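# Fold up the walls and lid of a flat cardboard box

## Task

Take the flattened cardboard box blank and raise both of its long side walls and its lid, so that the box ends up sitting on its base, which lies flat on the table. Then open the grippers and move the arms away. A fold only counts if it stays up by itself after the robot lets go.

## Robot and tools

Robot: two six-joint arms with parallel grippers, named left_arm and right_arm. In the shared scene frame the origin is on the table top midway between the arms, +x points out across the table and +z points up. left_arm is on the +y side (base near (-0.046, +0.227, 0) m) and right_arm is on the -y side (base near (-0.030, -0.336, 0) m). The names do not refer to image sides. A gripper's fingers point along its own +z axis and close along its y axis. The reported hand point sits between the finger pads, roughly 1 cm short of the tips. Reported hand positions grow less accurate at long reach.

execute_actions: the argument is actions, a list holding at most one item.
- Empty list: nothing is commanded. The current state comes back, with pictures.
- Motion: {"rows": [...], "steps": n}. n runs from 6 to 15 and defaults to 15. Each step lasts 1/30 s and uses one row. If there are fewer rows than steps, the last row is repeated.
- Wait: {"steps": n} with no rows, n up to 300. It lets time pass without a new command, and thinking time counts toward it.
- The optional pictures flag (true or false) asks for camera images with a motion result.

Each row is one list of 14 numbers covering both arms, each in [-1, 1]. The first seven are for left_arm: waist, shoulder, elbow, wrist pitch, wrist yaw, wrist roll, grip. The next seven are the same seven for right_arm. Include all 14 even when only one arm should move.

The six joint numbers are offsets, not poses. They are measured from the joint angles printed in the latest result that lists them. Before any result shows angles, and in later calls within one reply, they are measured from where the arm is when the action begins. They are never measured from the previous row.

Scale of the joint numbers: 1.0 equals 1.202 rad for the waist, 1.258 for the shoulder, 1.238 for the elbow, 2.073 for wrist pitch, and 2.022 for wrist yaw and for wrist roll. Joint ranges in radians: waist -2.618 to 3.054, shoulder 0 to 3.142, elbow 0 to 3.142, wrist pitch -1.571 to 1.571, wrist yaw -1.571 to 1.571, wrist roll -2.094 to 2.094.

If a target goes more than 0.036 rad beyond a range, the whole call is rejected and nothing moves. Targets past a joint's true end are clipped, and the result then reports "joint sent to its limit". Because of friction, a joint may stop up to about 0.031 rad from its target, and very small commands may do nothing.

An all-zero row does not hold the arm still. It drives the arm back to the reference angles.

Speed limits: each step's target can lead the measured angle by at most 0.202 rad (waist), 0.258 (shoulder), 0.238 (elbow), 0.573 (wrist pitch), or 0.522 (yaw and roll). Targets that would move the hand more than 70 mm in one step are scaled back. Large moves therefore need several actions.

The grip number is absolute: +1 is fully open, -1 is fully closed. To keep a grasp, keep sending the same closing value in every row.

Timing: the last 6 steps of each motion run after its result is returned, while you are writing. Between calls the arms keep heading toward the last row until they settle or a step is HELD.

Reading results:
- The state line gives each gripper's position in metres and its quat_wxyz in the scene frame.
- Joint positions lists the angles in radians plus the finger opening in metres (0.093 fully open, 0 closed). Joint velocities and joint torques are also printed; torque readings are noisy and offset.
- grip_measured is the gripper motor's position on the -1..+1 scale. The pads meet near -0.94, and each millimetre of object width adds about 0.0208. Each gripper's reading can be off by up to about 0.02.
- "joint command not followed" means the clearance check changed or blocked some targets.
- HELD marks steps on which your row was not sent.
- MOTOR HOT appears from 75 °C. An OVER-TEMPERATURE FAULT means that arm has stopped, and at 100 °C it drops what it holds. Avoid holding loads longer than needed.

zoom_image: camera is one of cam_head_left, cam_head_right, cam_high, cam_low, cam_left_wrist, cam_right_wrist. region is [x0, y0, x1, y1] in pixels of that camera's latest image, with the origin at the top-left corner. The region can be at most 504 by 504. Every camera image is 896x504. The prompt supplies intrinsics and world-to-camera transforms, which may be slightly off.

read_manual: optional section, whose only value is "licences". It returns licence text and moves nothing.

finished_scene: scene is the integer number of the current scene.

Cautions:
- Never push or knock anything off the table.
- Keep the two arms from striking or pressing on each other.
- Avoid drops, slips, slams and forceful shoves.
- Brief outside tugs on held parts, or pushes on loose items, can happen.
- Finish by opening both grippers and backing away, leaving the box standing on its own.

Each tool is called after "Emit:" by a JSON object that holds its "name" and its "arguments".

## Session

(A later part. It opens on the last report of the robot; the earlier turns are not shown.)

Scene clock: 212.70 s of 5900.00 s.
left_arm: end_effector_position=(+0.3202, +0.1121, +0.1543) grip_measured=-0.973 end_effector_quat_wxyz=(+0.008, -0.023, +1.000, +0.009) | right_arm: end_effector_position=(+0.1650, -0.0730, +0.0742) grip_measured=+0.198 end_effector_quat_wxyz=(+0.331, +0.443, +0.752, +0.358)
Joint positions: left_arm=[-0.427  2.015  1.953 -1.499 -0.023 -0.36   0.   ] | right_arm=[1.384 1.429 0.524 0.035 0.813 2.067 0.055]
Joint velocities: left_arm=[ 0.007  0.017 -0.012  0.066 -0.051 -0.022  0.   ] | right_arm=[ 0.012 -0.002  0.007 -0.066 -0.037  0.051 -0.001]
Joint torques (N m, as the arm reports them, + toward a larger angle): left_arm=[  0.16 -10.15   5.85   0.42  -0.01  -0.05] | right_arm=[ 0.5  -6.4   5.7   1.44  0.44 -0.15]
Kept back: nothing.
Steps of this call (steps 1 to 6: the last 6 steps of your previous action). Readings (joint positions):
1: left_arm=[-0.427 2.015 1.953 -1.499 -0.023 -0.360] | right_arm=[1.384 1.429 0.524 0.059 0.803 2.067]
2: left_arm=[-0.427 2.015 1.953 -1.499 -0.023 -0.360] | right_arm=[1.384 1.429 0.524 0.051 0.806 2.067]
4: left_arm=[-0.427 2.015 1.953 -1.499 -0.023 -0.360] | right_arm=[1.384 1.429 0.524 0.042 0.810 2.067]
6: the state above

Emit:
{"name": "execute_actions", "arguments": {"actions": [{"rows": [[0,0,0,0,0,0,-1, 0,0.035,-0.03,0.033,0.005,0,0.2],[0,0,0,0,0,0,-1, 0,0.07,-0.055,0.065,0.01,0,0.2]], "steps": 15}], "pictures": true}}

Scene clock: 213.23 s of 5900.00 s.
left_arm: end_effector_position=(+0.3202, +0.1121, +0.1543) grip_measured=-0.973 end_effector_quat_wxyz=(+0.008, -0.023, +1.000, +0.009) | right_arm: end_effector_position=(+0.1637, -0.0816, +0.0465) grip_measured=+0.198 end_effector_quat_wxyz=(+0.340, +0.438, +0.760, +0.338)
Joint positions: left_arm=[-0.427  2.015  1.953 -1.499 -0.023 -0.36   0.   ] | right_arm=[1.384 1.51  0.471 0.124 0.821 2.067 0.055]
Joint velocities: left_arm=[-0.002 -0.007  0.012 -0.037  0.037  0.007  0.   ] | right_arm=[ 0.007 -0.002  0.002  0.168 -0.007 -0.037  0.   ]
Joint torques (N m, as the arm reports them, + toward a larger angle): left_arm=[  0.14 -10.15   5.75   0.43  -0.02  -0.04] | right_arm=[ 0.41 -4.86  4.45  1.62  0.45 -0.14]
Steps of this call (steps 1 to 7: the robot went on to your last target; steps 8 to 16: the first 9 steps of this action). Readings (joint positions):
8: left_arm=[-0.427 2.015 1.953 -1.499 -0.023 -0.360] | right_arm=[1.384 1.433 0.521 0.037 0.817 2.067]
9: left_arm=[-0.427 2.015 1.953 -1.499 -0.023 -0.360] | right_arm=[1.384 1.446 0.514 0.065 0.820 2.067]
11: left_arm=[-0.427 2.015 1.953 -1.499 -0.023 -0.360] | right_arm=[1.384 1.484 0.495 0.104 0.821 2.067]
15: left_arm=[-0.427 2.015 1.953 -1.499 -0.023 -0.360] | right_arm=[1.384 1.510 0.471 0.119 0.821 2.067]
16: the state above
camera_calibration (this result's frames):
cam_left_wrist: T_world_to_cam=[[0.0418688, -0.998812, -0.0249406, 0.104005], [-0.908096, -0.0484525, 0.41595, 0.268609], [-0.416665, 0.00523306, -0.909045, 0.353866], [0, 0, 0, 1]] pos_world=[0.387012, 0.115044, 0.212546]
cam_right_wrist: T_world_to_cam=[[-0.43807, -0.376093, -0.816485, 0.0771258], [-0.684256, 0.728559, 0.0315325, 0.207968], [0.582999, 0.572499, -0.576504, 0.0633508], [0, 0, 0, 1]] pos_world=[0.139157, -0.158779, 0.0929364]

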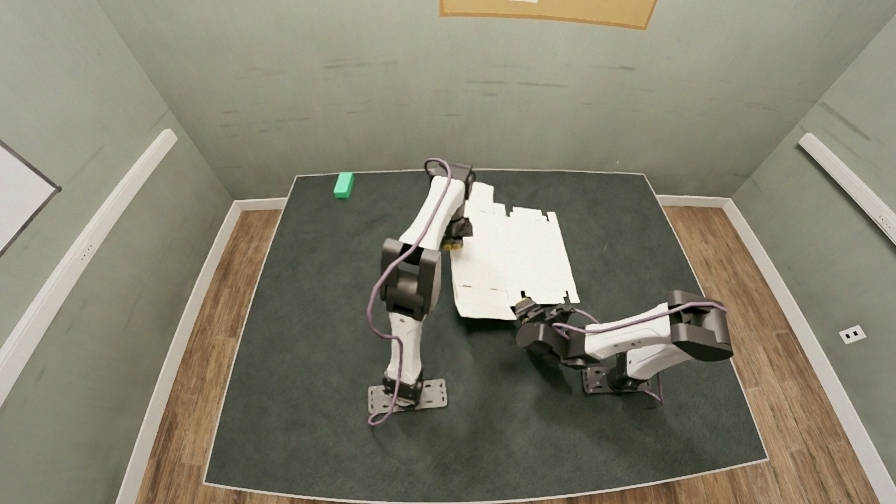

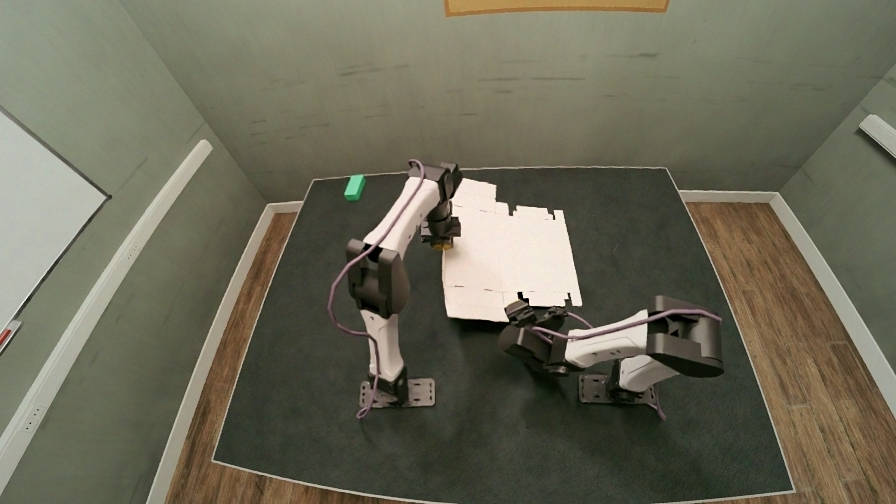

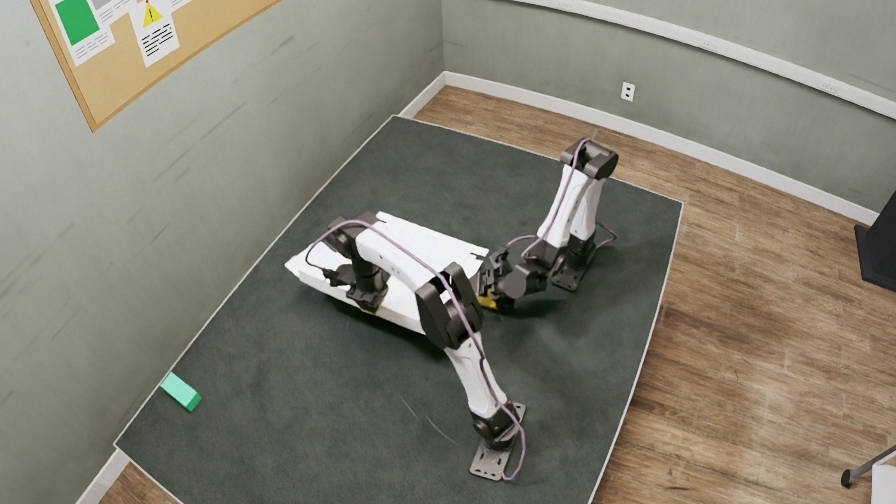

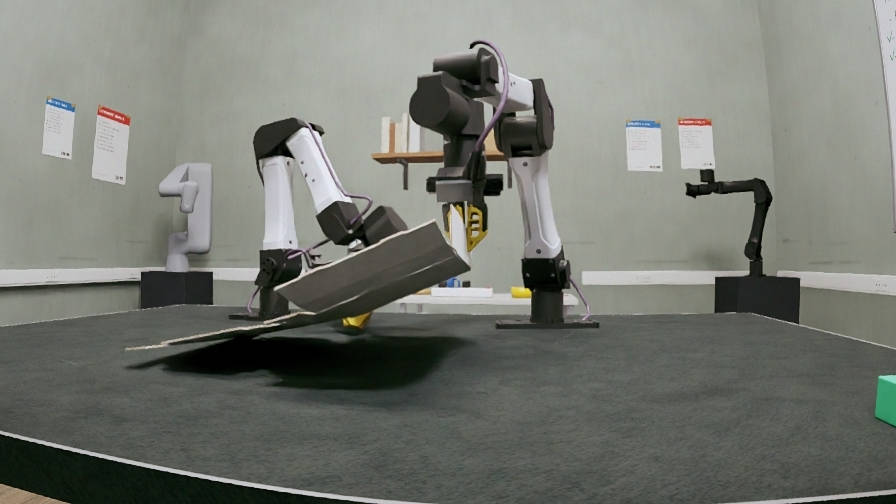

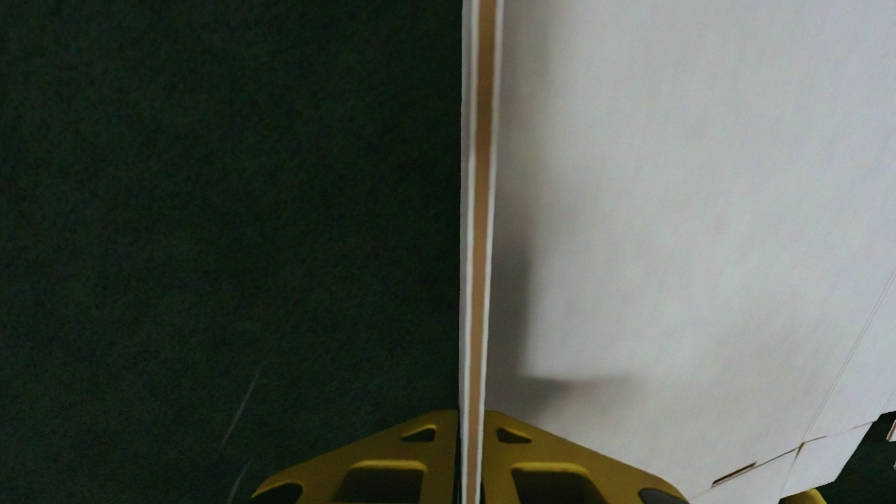

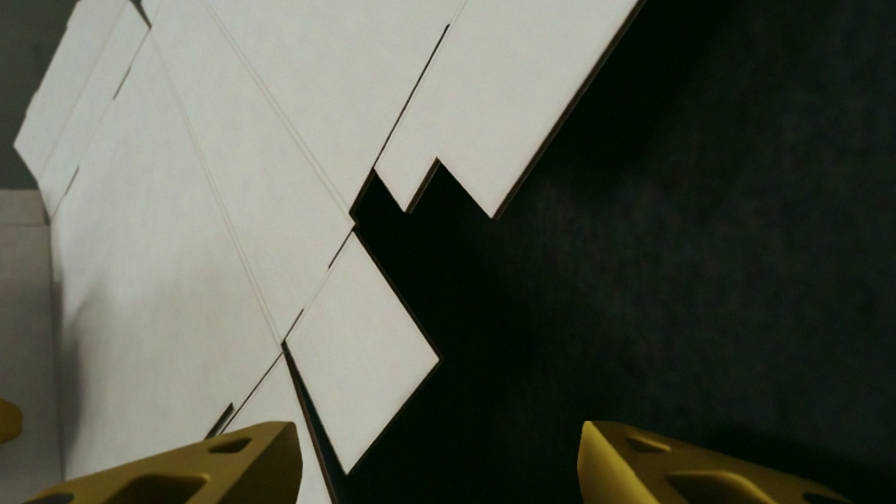

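Emit:
{"name": "execute_actions", "arguments": {"actions": [{"rows": [[0,0,0,0,0,0,-1, -0.03,0.015,0.005,0.04,-0.01,0,0.2],[0,0,0,0,0,0,-1, -0.055,0.03,0.01,0.06,-0.02,0,0.2],[0,0,0,0,0,0,-1, -0.085,0.045,0.015,0.075,-0.03,0,0.2],[0,0,0,0,0,0,-1, -0.11,0.06,0.02,0.09,-0.0415,0,0.2]], "steps": 15}]}}

Emit:
{"name": "execute_actions", "arguments": {"actions": [{"steps": 8}], "pictures": true}}

Scene clock: 214.00 s of 5900.00 s.
left_arm: end_effector_position=(+0.3202, +0.1121, +0.1543) grip_measured=-0.973 end_effector_quat_wxyz=(+0.008, -0.023, +1.000, +0.009) | right_arm: end_effector_position=(+0.1962, -0.0878, +0.0395) grip_measured=+0.198 end_effector_quat_wxyz=(+0.330, +0.490, +0.728, +0.348)
Joint positions: left_arm=[-0.427  2.015  1.953 -1.499 -0.023 -0.36   0.   ] | right_arm=[1.255 1.576 0.471 0.26  0.765 2.067 0.055]
Joint velocities: left_arm=[ 0.007 -0.007  0.007  0.007 -0.037 -0.007  0.   ] | right_arm=[-0.012  0.002 -0.007  0.183 -0.11   0.037  0.001]
Joint torques (N m, as the arm reports them, + toward a larger angle): left_arm=[  0.1  -10.15   5.81   0.44  -0.02  -0.04] | right_arm=[ 0.21 -5.04  7.48  1.79  0.25 -0.14]
Steps of this call (steps 1 to 6: the last 6 steps of your previous action; steps 7 to 14: the robot went on to your last target; steps 15 to 23: the first 9 steps of this action). Readings (joint positions):
15: left_arm=[-0.427 2.015 1.953 -1.499 -0.023 -0.360] | right_arm=[1.380 1.510 0.471 0.156 0.819 2.067]
16: left_arm=[-0.427 2.015 1.953 -1.499 -0.023 -0.360] | right_arm=[1.366 1.514 0.471 0.169 0.813 2.067]
18: left_arm=[-0.427 2.015 1.953 -1.499 -0.023 -0.360] | right_arm=[1.314 1.537 0.471 0.212 0.793 2.067]
22: left_arm=[-0.427 2.015 1.953 -1.499 -0.023 -0.360] | right_arm=[1.255 1.575 0.471 0.255 0.770 2.067]
23: the state above

Scene clock: 214.27 s of 5900.00 s.
left_arm: end_effector_position=(+0.3202, +0.1121, +0.1543) grip_measured=-0.973 end_effector_quat_wxyz=(+0.008, -0.023, +1.000, +0.009) | right_arm: end_effector_position=(+0.1964, -0.0824, +0.0418) grip_measured=+0.198 end_effector_quat_wxyz=(+0.321, +0.491, +0.725, +0.361)
Joint positions: left_arm=[-0.427  2.015  1.953 -1.499 -0.023 -0.36   0.   ] | right_arm=[1.255 1.576 0.471 0.288 0.751 2.067 0.055]
Joint velocities: left_arm=[-0.012 -0.002  0.012 -0.066  0.037  0.066  0.   ] | right_arm=[-0.007 -0.002 -0.007  0.066 -0.051  0.007 -0.   ]
Joint torques (N m, as the arm reports them, + toward a larger angle): left_arm=[  0.1  -10.13   5.86   0.44  -0.02  -0.04] | right_arm=[ 0.21 -5.08  7.54  1.76  0.23 -0.13]
Kept back: nothing.
Steps of this call (steps 1 to 6: the last 6 steps of your previous action; steps 7 to 8: the robot went on to your last target). Readings (joint positions):
1: left_arm=[-0.427 2.015 1.953 -1.499 -0.023 -0.360] | right_arm=[1.255 1.576 0.471 0.267 0.762 2.067]
2: left_arm=[-0.427 2.015 1.953 -1.499 -0.023 -0.360] | right_arm=[1.255 1.576 0.471 0.273 0.759 2.067]
4: left_arm=[-0.427 2.015 1.953 -1.499 -0.023 -0.360] | right_arm=[1.255 1.576 0.471 0.280 0.755 2.067]
8: the state above
camera_calibration (this result's frames):
cam_left_wrist: T_world_to_cam=[[0.0418688, -0.998812, -0.0249406, 0.104005], [-0.908096, -0.0484525, 0.41595, 0.268609], [-0.416665, 0.00523306, -0.909045, 0.353866], [0, 0, 0, 1]] pos_world=[0.387012, 0.115044, 0.212546]
cam_right_wrist: T_world_to_cam=[[-0.480741, -0.246051, -0.841634, 0.107422], [-0.619831, 0.774277, 0.127688, 0.218229], [0.62024, 0.583056, -0.524736, 0.0333637], [0, 0, 0, 1]] pos_world=[0.166214, -0.161992, 0.0800519]

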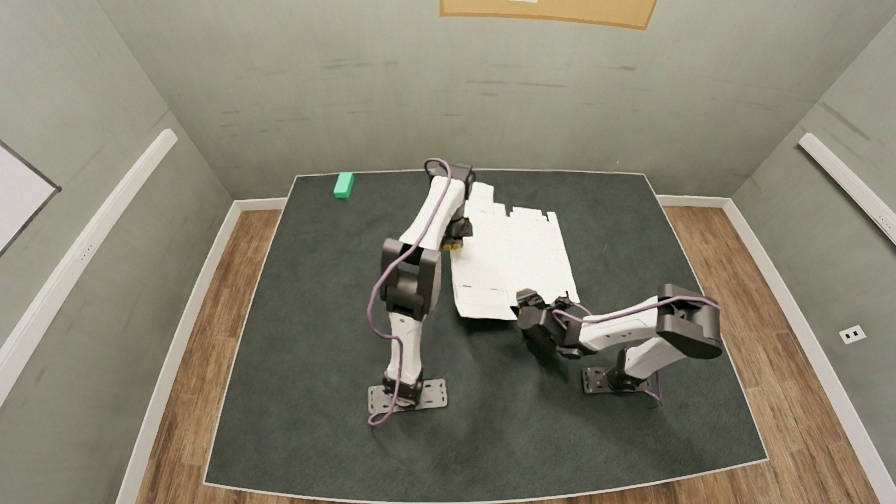

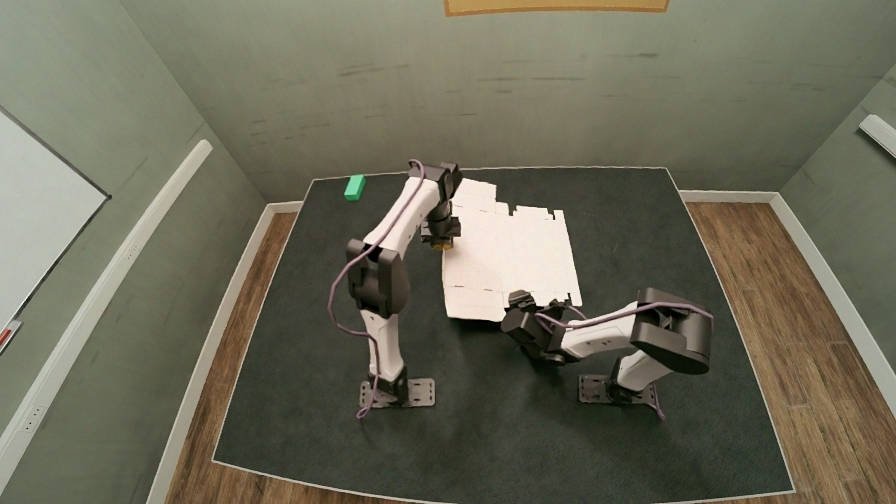

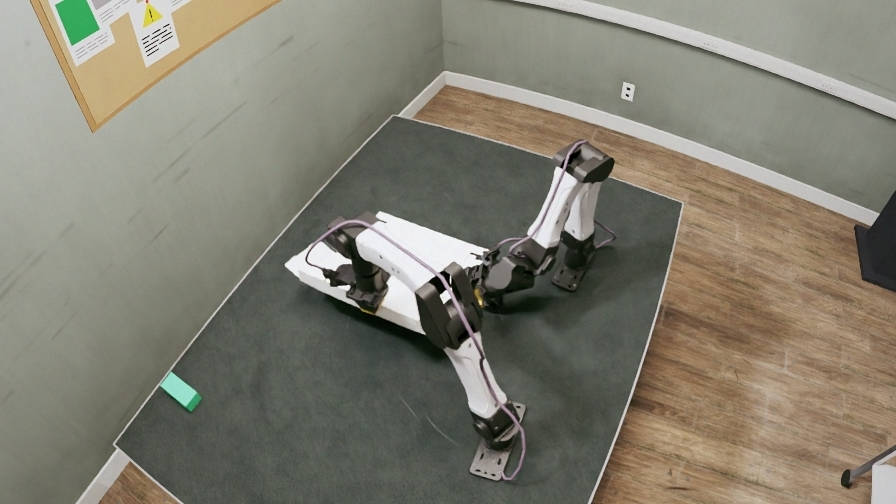

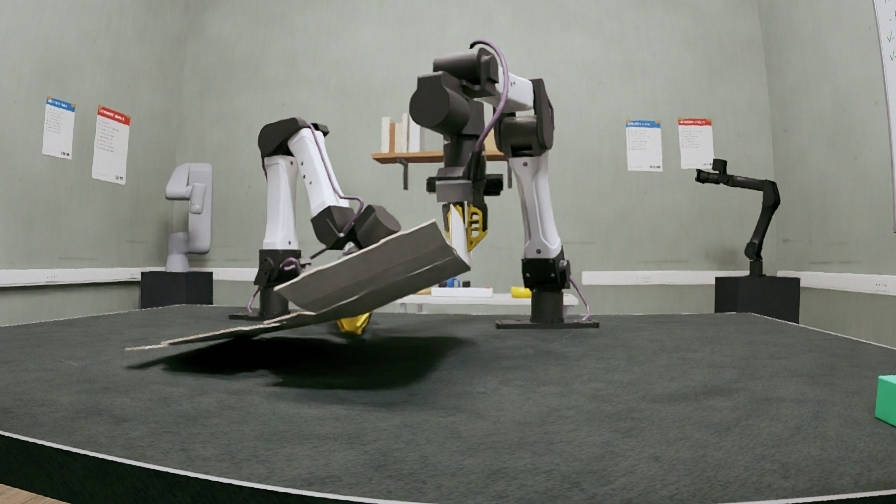

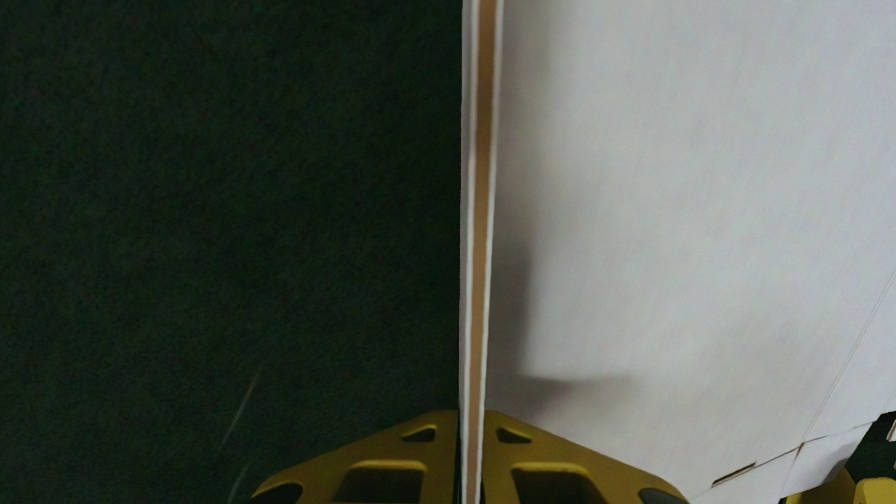

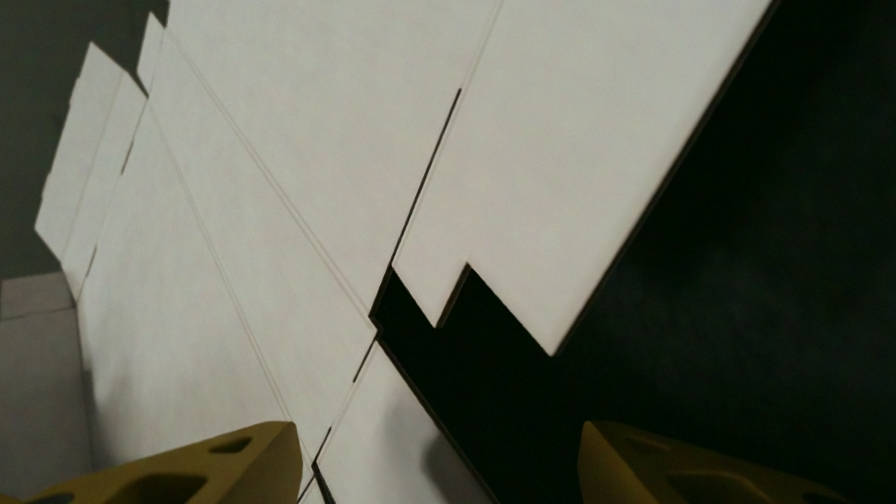

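Emit:
{"name": "execute_actions", "arguments": {"actions": [{"rows": [[0,0,0,0,0,0,-1, 0,0,0,0,0,0,-0.2],[0,0,0,0,0,0,-1, 0,0,0,0,0,0,-0.5],[0,0,0,0,0,0,-1, 0,0,0,0,0,0,-0.75],[0,0,0,0,0,0,-1, 0,0,0,0,0,0,-1]], "steps": 15}]}}

Emit:
{"name": "execute_actions", "arguments": {"actions": [{"steps": 8}], "pictures": true}}

Scene clock: 214.90 s of 5900.00 s.
left_arm: end_effector_position=(+0.3187, +0.1104, +0.1543) grip_measured=-0.973 end_effector_quat_wxyz=(+0.005, -0.029, +1.000, +0.006) | right_arm: end_effector_position=(+0.1983, -0.0796, +0.0458) grip_measured=-0.978 end_effector_quat_wxyz=(+0.319, +0.497, +0.715, +0.373)
Joint positions: left_arm=[-0.429  2.015  1.953 -1.503 -0.015 -0.374  0.   ] | right_arm=[1.255 1.576 0.471 0.314 0.756 2.077 0.   ]
Joint velocities: left_arm=[-0.017 -0.017 -0.007  0.051 -0.037 -0.022  0.   ] | right_arm=[-0.002 -0.017  0.007 -0.051 -0.022  0.037  0.   ]
Joint torques (N m, as the arm reports them, + toward a larger angle): left_arm=[  0.16 -10.27   5.86   0.44  -0.1    0.1 ] | right_arm=[ 0.41 -5.97  5.63  1.33  0.23 -0.27]
Steps of this call (steps 1 to 10: the robot went on to your last target; steps 11 to 19: the first 9 steps of this action). Readings (joint positions):
11: left_arm=[-0.427 2.015 1.953 -1.499 -0.023 -0.360] | right_arm=[1.255 1.576 0.471 0.291 0.748 2.067]
12: left_arm=[-0.427 2.015 1.953 -1.499 -0.023 -0.360] | right_arm=[1.255 1.576 0.471 0.291 0.748 2.067]
14: left_arm=[-0.427 2.015 1.953 -1.499 -0.023 -0.360] | right_arm=[1.255 1.576 0.471 0.291 0.749 2.067]
18: left_arm=[-0.429 2.015 1.953 -1.503 -0.015 -0.373] | right_arm=[1.255 1.576 0.471 0.314 0.754 2.076]
19: the state above

Scene clock: 215.17 s of 5900.00 s.
left_arm: end_effector_position=(+0.3187, +0.1104, +0.1543) grip_measured=-0.973 end_effector_quat_wxyz=(+0.005, -0.030, +1.000, +0.006) | right_arm: end_effector_position=(+0.1986, -0.0800, +0.0462) grip_measured=-0.978 end_effector_quat_wxyz=(+0.321, +0.498, +0.714, +0.373)
Joint positions: left_arm=[-0.429  2.015  1.953 -1.503 -0.015 -0.376  0.   ] | right_arm=[1.255 1.576 0.471 0.315 0.76  2.077 0.   ]
Joint velocities: left_arm=[ 0.002  0.017 -0.017 -0.022  0.037 -0.022  0.   ] | right_arm=[-0.002 -0.002 -0.012  0.022  0.066  0.007  0.   ]
Joint torques (N m, as the arm reports them, + toward a larger angle): left_arm=[  0.36 -10.25   5.89   0.47  -0.1    0.11] | right_arm=[ 0.39 -6.    5.64  1.32  0.21 -0.26]
Kept back: nothing.
Steps of this call (steps 1 to 6: the last 6 steps of your previous action; steps 7 to 8: the robot went on to your last target). Readings (joint positions):
1: left_arm=[-0.429 2.015 1.953 -1.503 -0.015 -0.375] | right_arm=[1.255 1.576 0.471 0.314 0.757 2.077]
2: left_arm=[-0.429 2.015 1.953 -1.503 -0.015 -0.375] | right_arm=[1.255 1.576 0.471 0.314 0.758 2.077]
4: left_arm=[-0.429 2.015 1.953 -1.503 -0.015 -0.376] | right_arm=[1.255 1.576 0.471 0.314 0.759 2.077]
8: the state above
camera_calibration (this result's frames):
cam_left_wrist: T_world_to_cam=[[0.0561443, -0.998262, -0.017883, 0.0966952], [-0.904771, -0.0584435, 0.42187, 0.266299], [-0.422182, -0.00750559, -0.90648, 0.355981], [0, 0, 0, 1]] pos_world=[0.385799, 0.114763, 0.212076]
cam_right_wrist: T_world_to_cam=[[-0.471464, -0.214043, -0.855516, 0.114196], [-0.612623, 0.777307, 0.143133, 0.215226], [0.634361, 0.591591, -0.4976, 0.029528], [0, 0, 0, 1]] pos_world=[0.16696, -0.160322, 0.0815833]

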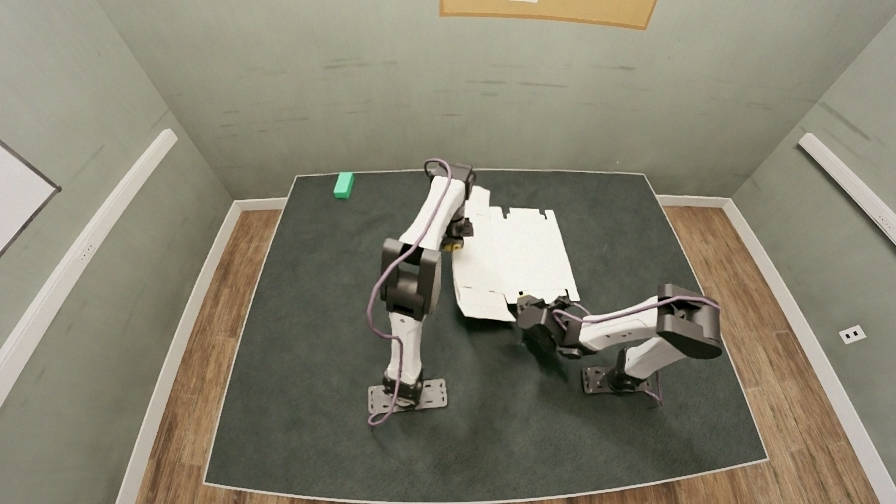

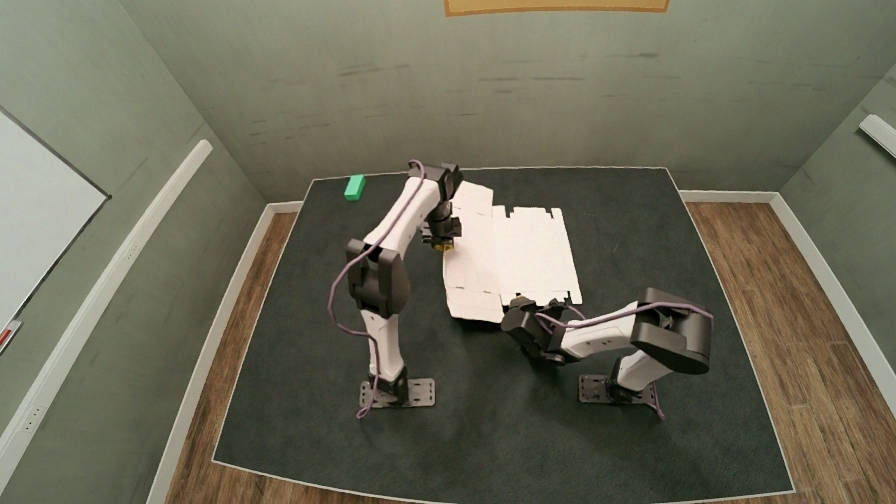

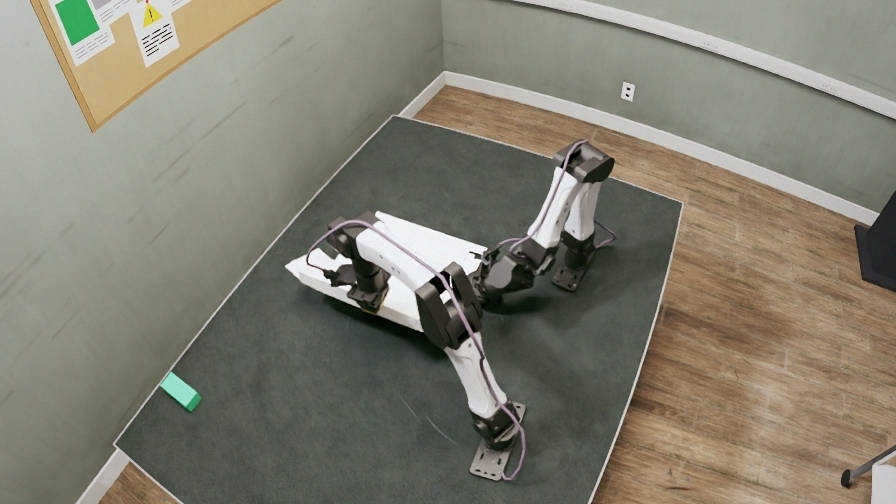

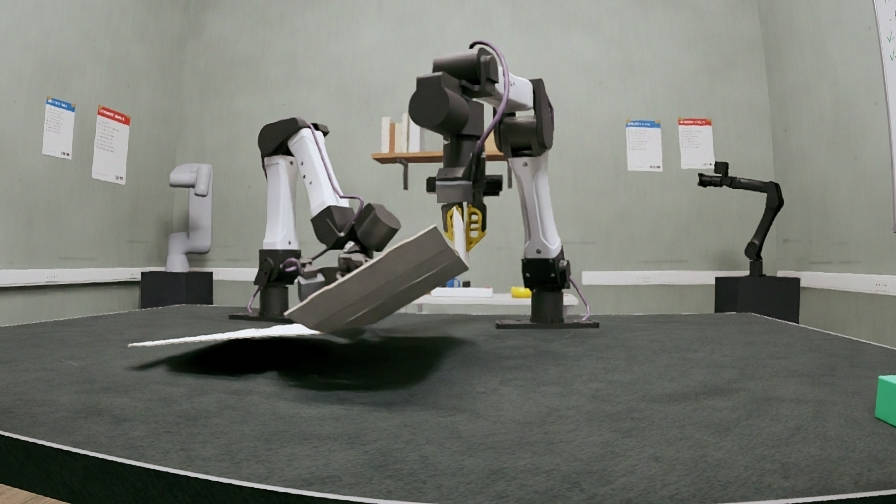

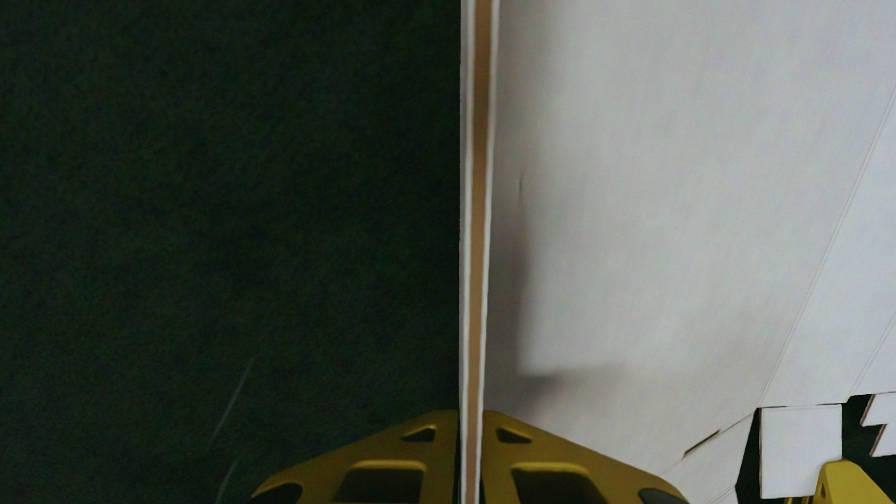

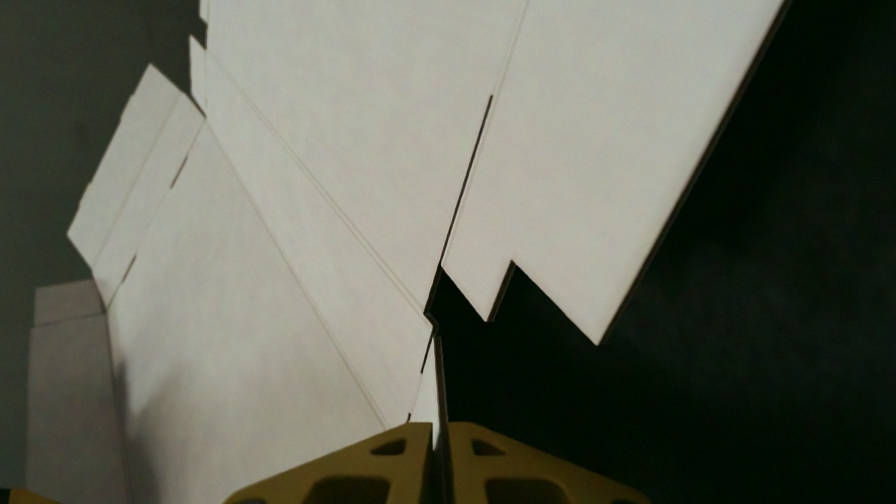

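Emit:
{"name": "execute_actions", "arguments": {"actions": [{"rows": [
[0,0.013,-0.06,0.038,0,0,-1, 0.005,0.017,0.03,-0.032,0.008,0,-1],
[0,0.026,-0.12,0.075,0,0,-1, 0.01,0.034,0.06,-0.064,0.016,0,-1],
[0,0.039,-0.18,0.113,0,0,-1, 0.016,0.052,0.09,-0.096,0.024,0,-1],
[0,0.052,-0.24,0.15,0,0,-1, 0.021,0.069,0.12,-0.128,0.032,0,-1],
[0,0.065,-0.293,0.188,0,0,-1, 0.026,0.086,0.148,-0.159,0.04,0,-1]], "steps": 15}]}}

Emit:
{"name": "execute_actions", "arguments": {"actions": [{"steps": 10}], "pictures": true}}

Scene clock: 223.37 s of 5900.00 s.
left_arm: end_effector_position=(+0.3124, +0.1259, +0.0382) grip_measured=-0.973 end_effector_quat_wxyz=(-0.040, -0.056, +0.997, +0.044) | right_arm: end_effector_position=(+0.1984, -0.0821, +0.0319) grip_measured=-0.981 end_effector_quat_wxyz=(+0.369, +0.470, +0.752, +0.277)
Joint positions: left_arm=[-0.413  2.101  1.612 -1.188 -0.055 -0.416  0.   ] | right_arm=[1.279 1.676 0.615 0.042 0.831 2.077 0.   ]
Joint velocities: left_arm=[-0.002  0.466 -0.393  0.799 -0.081 -0.007  0.   ] | right_arm=[ 0.061 -0.002  0.198 -0.33   0.198 -0.007  0.   ]
Joint torques (N m, as the arm reports them, + toward a larger angle): left_arm=[ -1.35 -13.32   5.67  -0.26   0.5    0.43] | right_arm=[ 0.63 -6.13  7.73  1.15  0.31 -0.14]
Steps of this call (steps 1 to 15: the robot went on to your last target; steps 16 to 90: nothing new was sent; then 4.90 s passed at rest; steps 91 to 99: the first 9 steps of this action). Readings (joint positions):
91: left_arm=[-0.429 2.015 1.941 -1.495 -0.014 -0.378] | right_arm=[1.255 1.576 0.474 0.310 0.764 2.077]
92: left_arm=[-0.429 2.013 1.913 -1.472 -0.015 -0.381] | right_arm=[1.255 1.580 0.485 0.290 0.773 2.077]
94: left_arm=[-0.427 2.015 1.809 -1.384 -0.029 -0.391] | right_arm=[1.258 1.610 0.532 0.207 0.795 2.077]
98: left_arm=[-0.414 2.082 1.629 -1.216 -0.055 -0.413] | right_arm=[1.276 1.675 0.608 0.055 0.828 2.077]
99: the state above

Scene clock: 223.70 s of 5900.00 s.
left_arm: end_effector_position=(+0.3157, +0.1220, +0.0314) grip_measured=-0.973 end_effector_quat_wxyz=(-0.037, -0.052, +0.997, +0.036) | right_arm: end_effector_position=(+0.1981, -0.0848, +0.0323) grip_measured=-0.981 end_effector_quat_wxyz=(+0.375, +0.466, +0.755, +0.266)
Joint positions: left_arm=[-0.414  2.113  1.604 -1.156 -0.041 -0.408  0.   ] | right_arm=[1.28  1.676 0.625 0.007 0.84  2.077 0.   ]
Joint velocities: left_arm=[-0.027  0.022  0.002 -0.022 -0.022  0.037  0.   ] | right_arm=[ 0.002 -0.002 -0.012  0.007 -0.066 -0.066  0.   ]
Joint torques (N m, as the arm reports them, + toward a larger angle): left_arm=[ -1.26 -11.97   4.44   0.64   0.3    0.25] | right_arm=[ 0.84 -6.15  7.88  1.02  0.38 -0.13]
Kept back: nothing.
Steps of this call (steps 1 to 6: the last 6 steps of your previous action; steps 7 to 10: the robot went on to your last target). Readings (joint positions):
1: left_arm=[-0.413 2.114 1.604 -1.169 -0.057 -0.416] | right_arm=[1.280 1.676 0.621 0.033 0.835 2.077]
2: left_arm=[-0.413 2.114 1.604 -1.165 -0.054 -0.416] | right_arm=[1.280 1.676 0.624 0.025 0.835 2.077]
4: left_arm=[-0.414 2.113 1.604 -1.157 -0.046 -0.410] | right_arm=[1.280 1.676 0.625 0.013 0.838 2.077]
8: left_arm=[-0.414 2.113 1.604 -1.156 -0.042 -0.408] | right_arm=[1.280 1.676 0.625 0.007 0.840 2.077]
10: the state above
camera_calibration (this result's frames):
cam_left_wrist: T_world_to_cam=[[0.0970604, -0.991981, -0.0809499, 0.0945385], [-0.861512, -0.124464, 0.492245, 0.308295], [-0.498373, 0.0219618, -0.866684, 0.262687], [0, 0, 0, 1]] pos_world=[0.38734, 0.126383, 0.0835627]
cam_right_wrist: T_world_to_cam=[[-0.505267, -0.412635, -0.757917, 0.0876871], [-0.592156, 0.804658, -0.0433201, 0.22494], [0.627739, 0.426917, -0.650911, 0.01804], [0, 0, 0, 1]] pos_world=[0.16618, -0.152519, 0.0879463]

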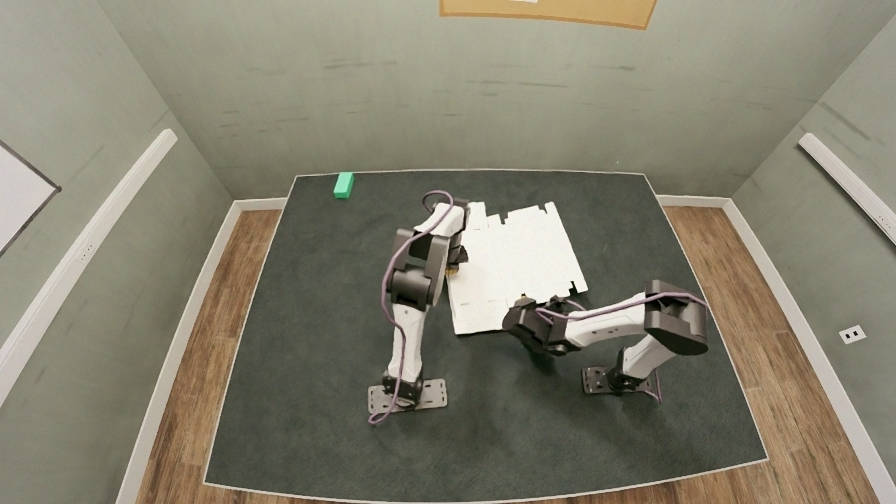

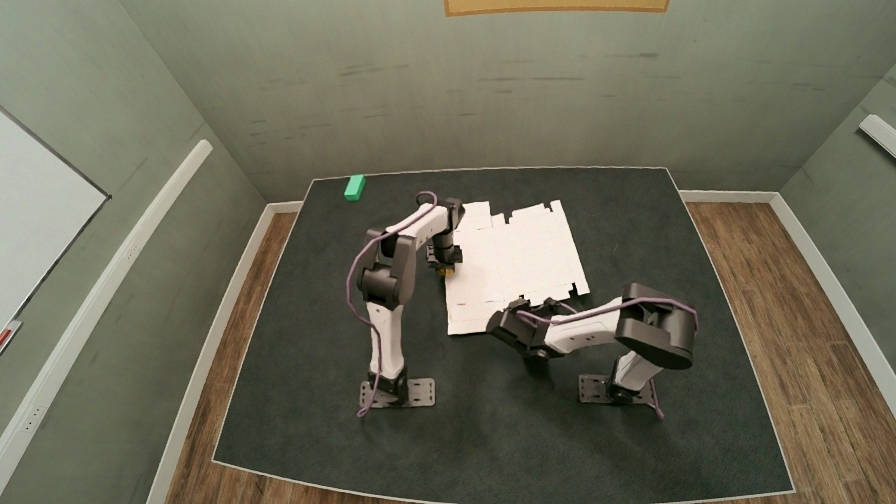

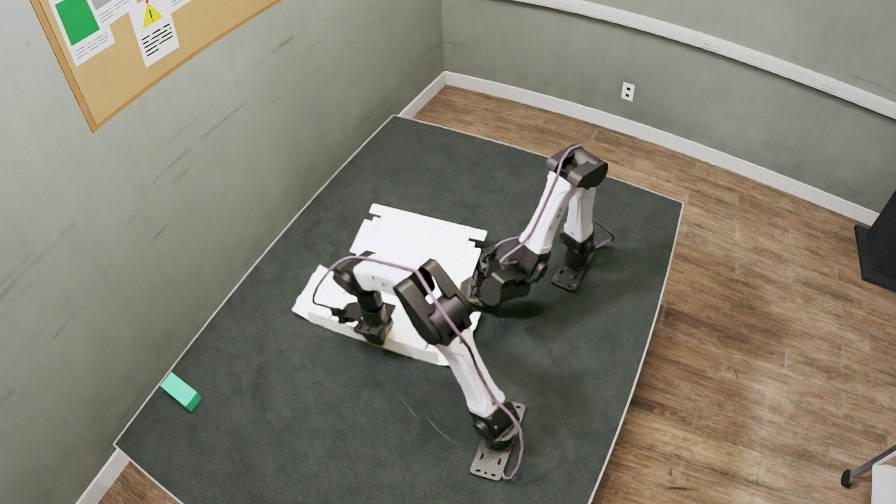

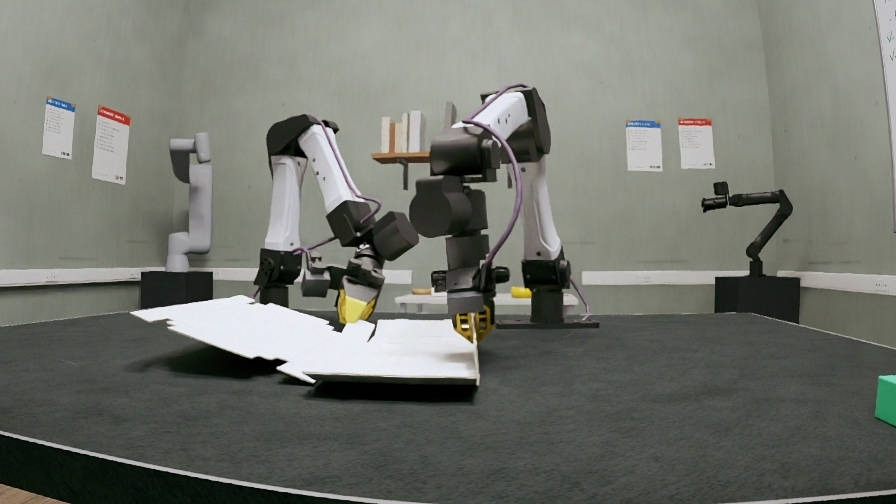

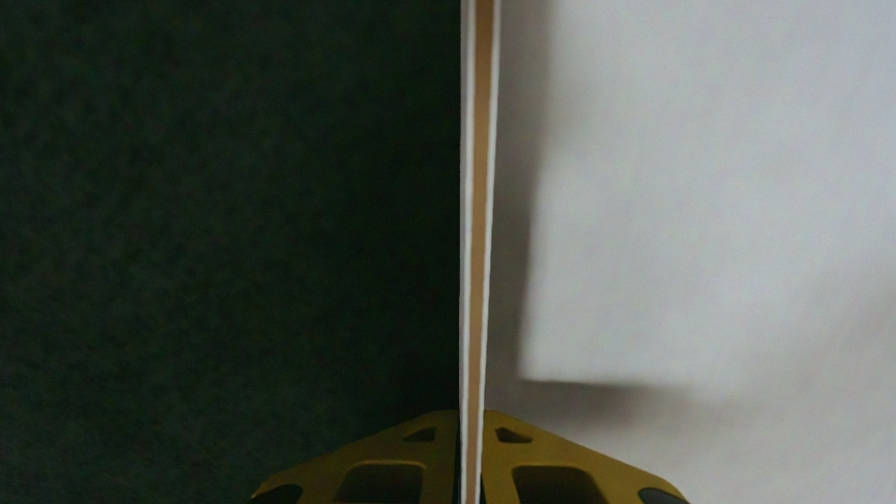

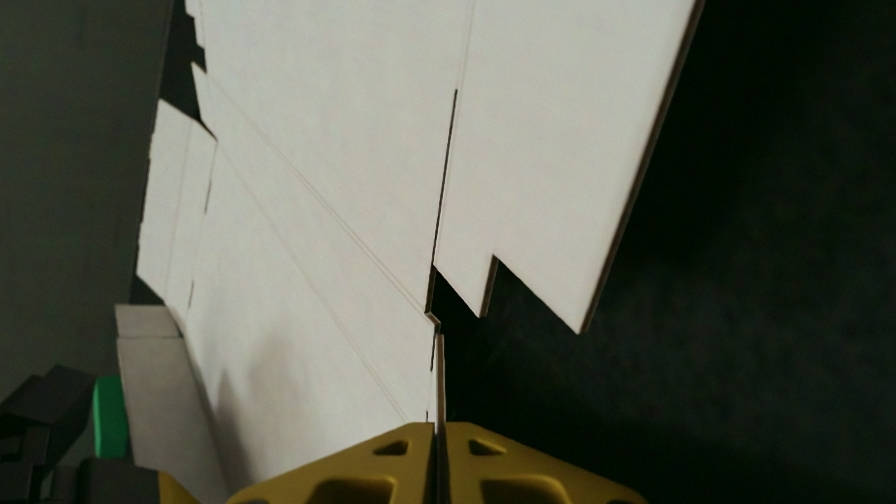

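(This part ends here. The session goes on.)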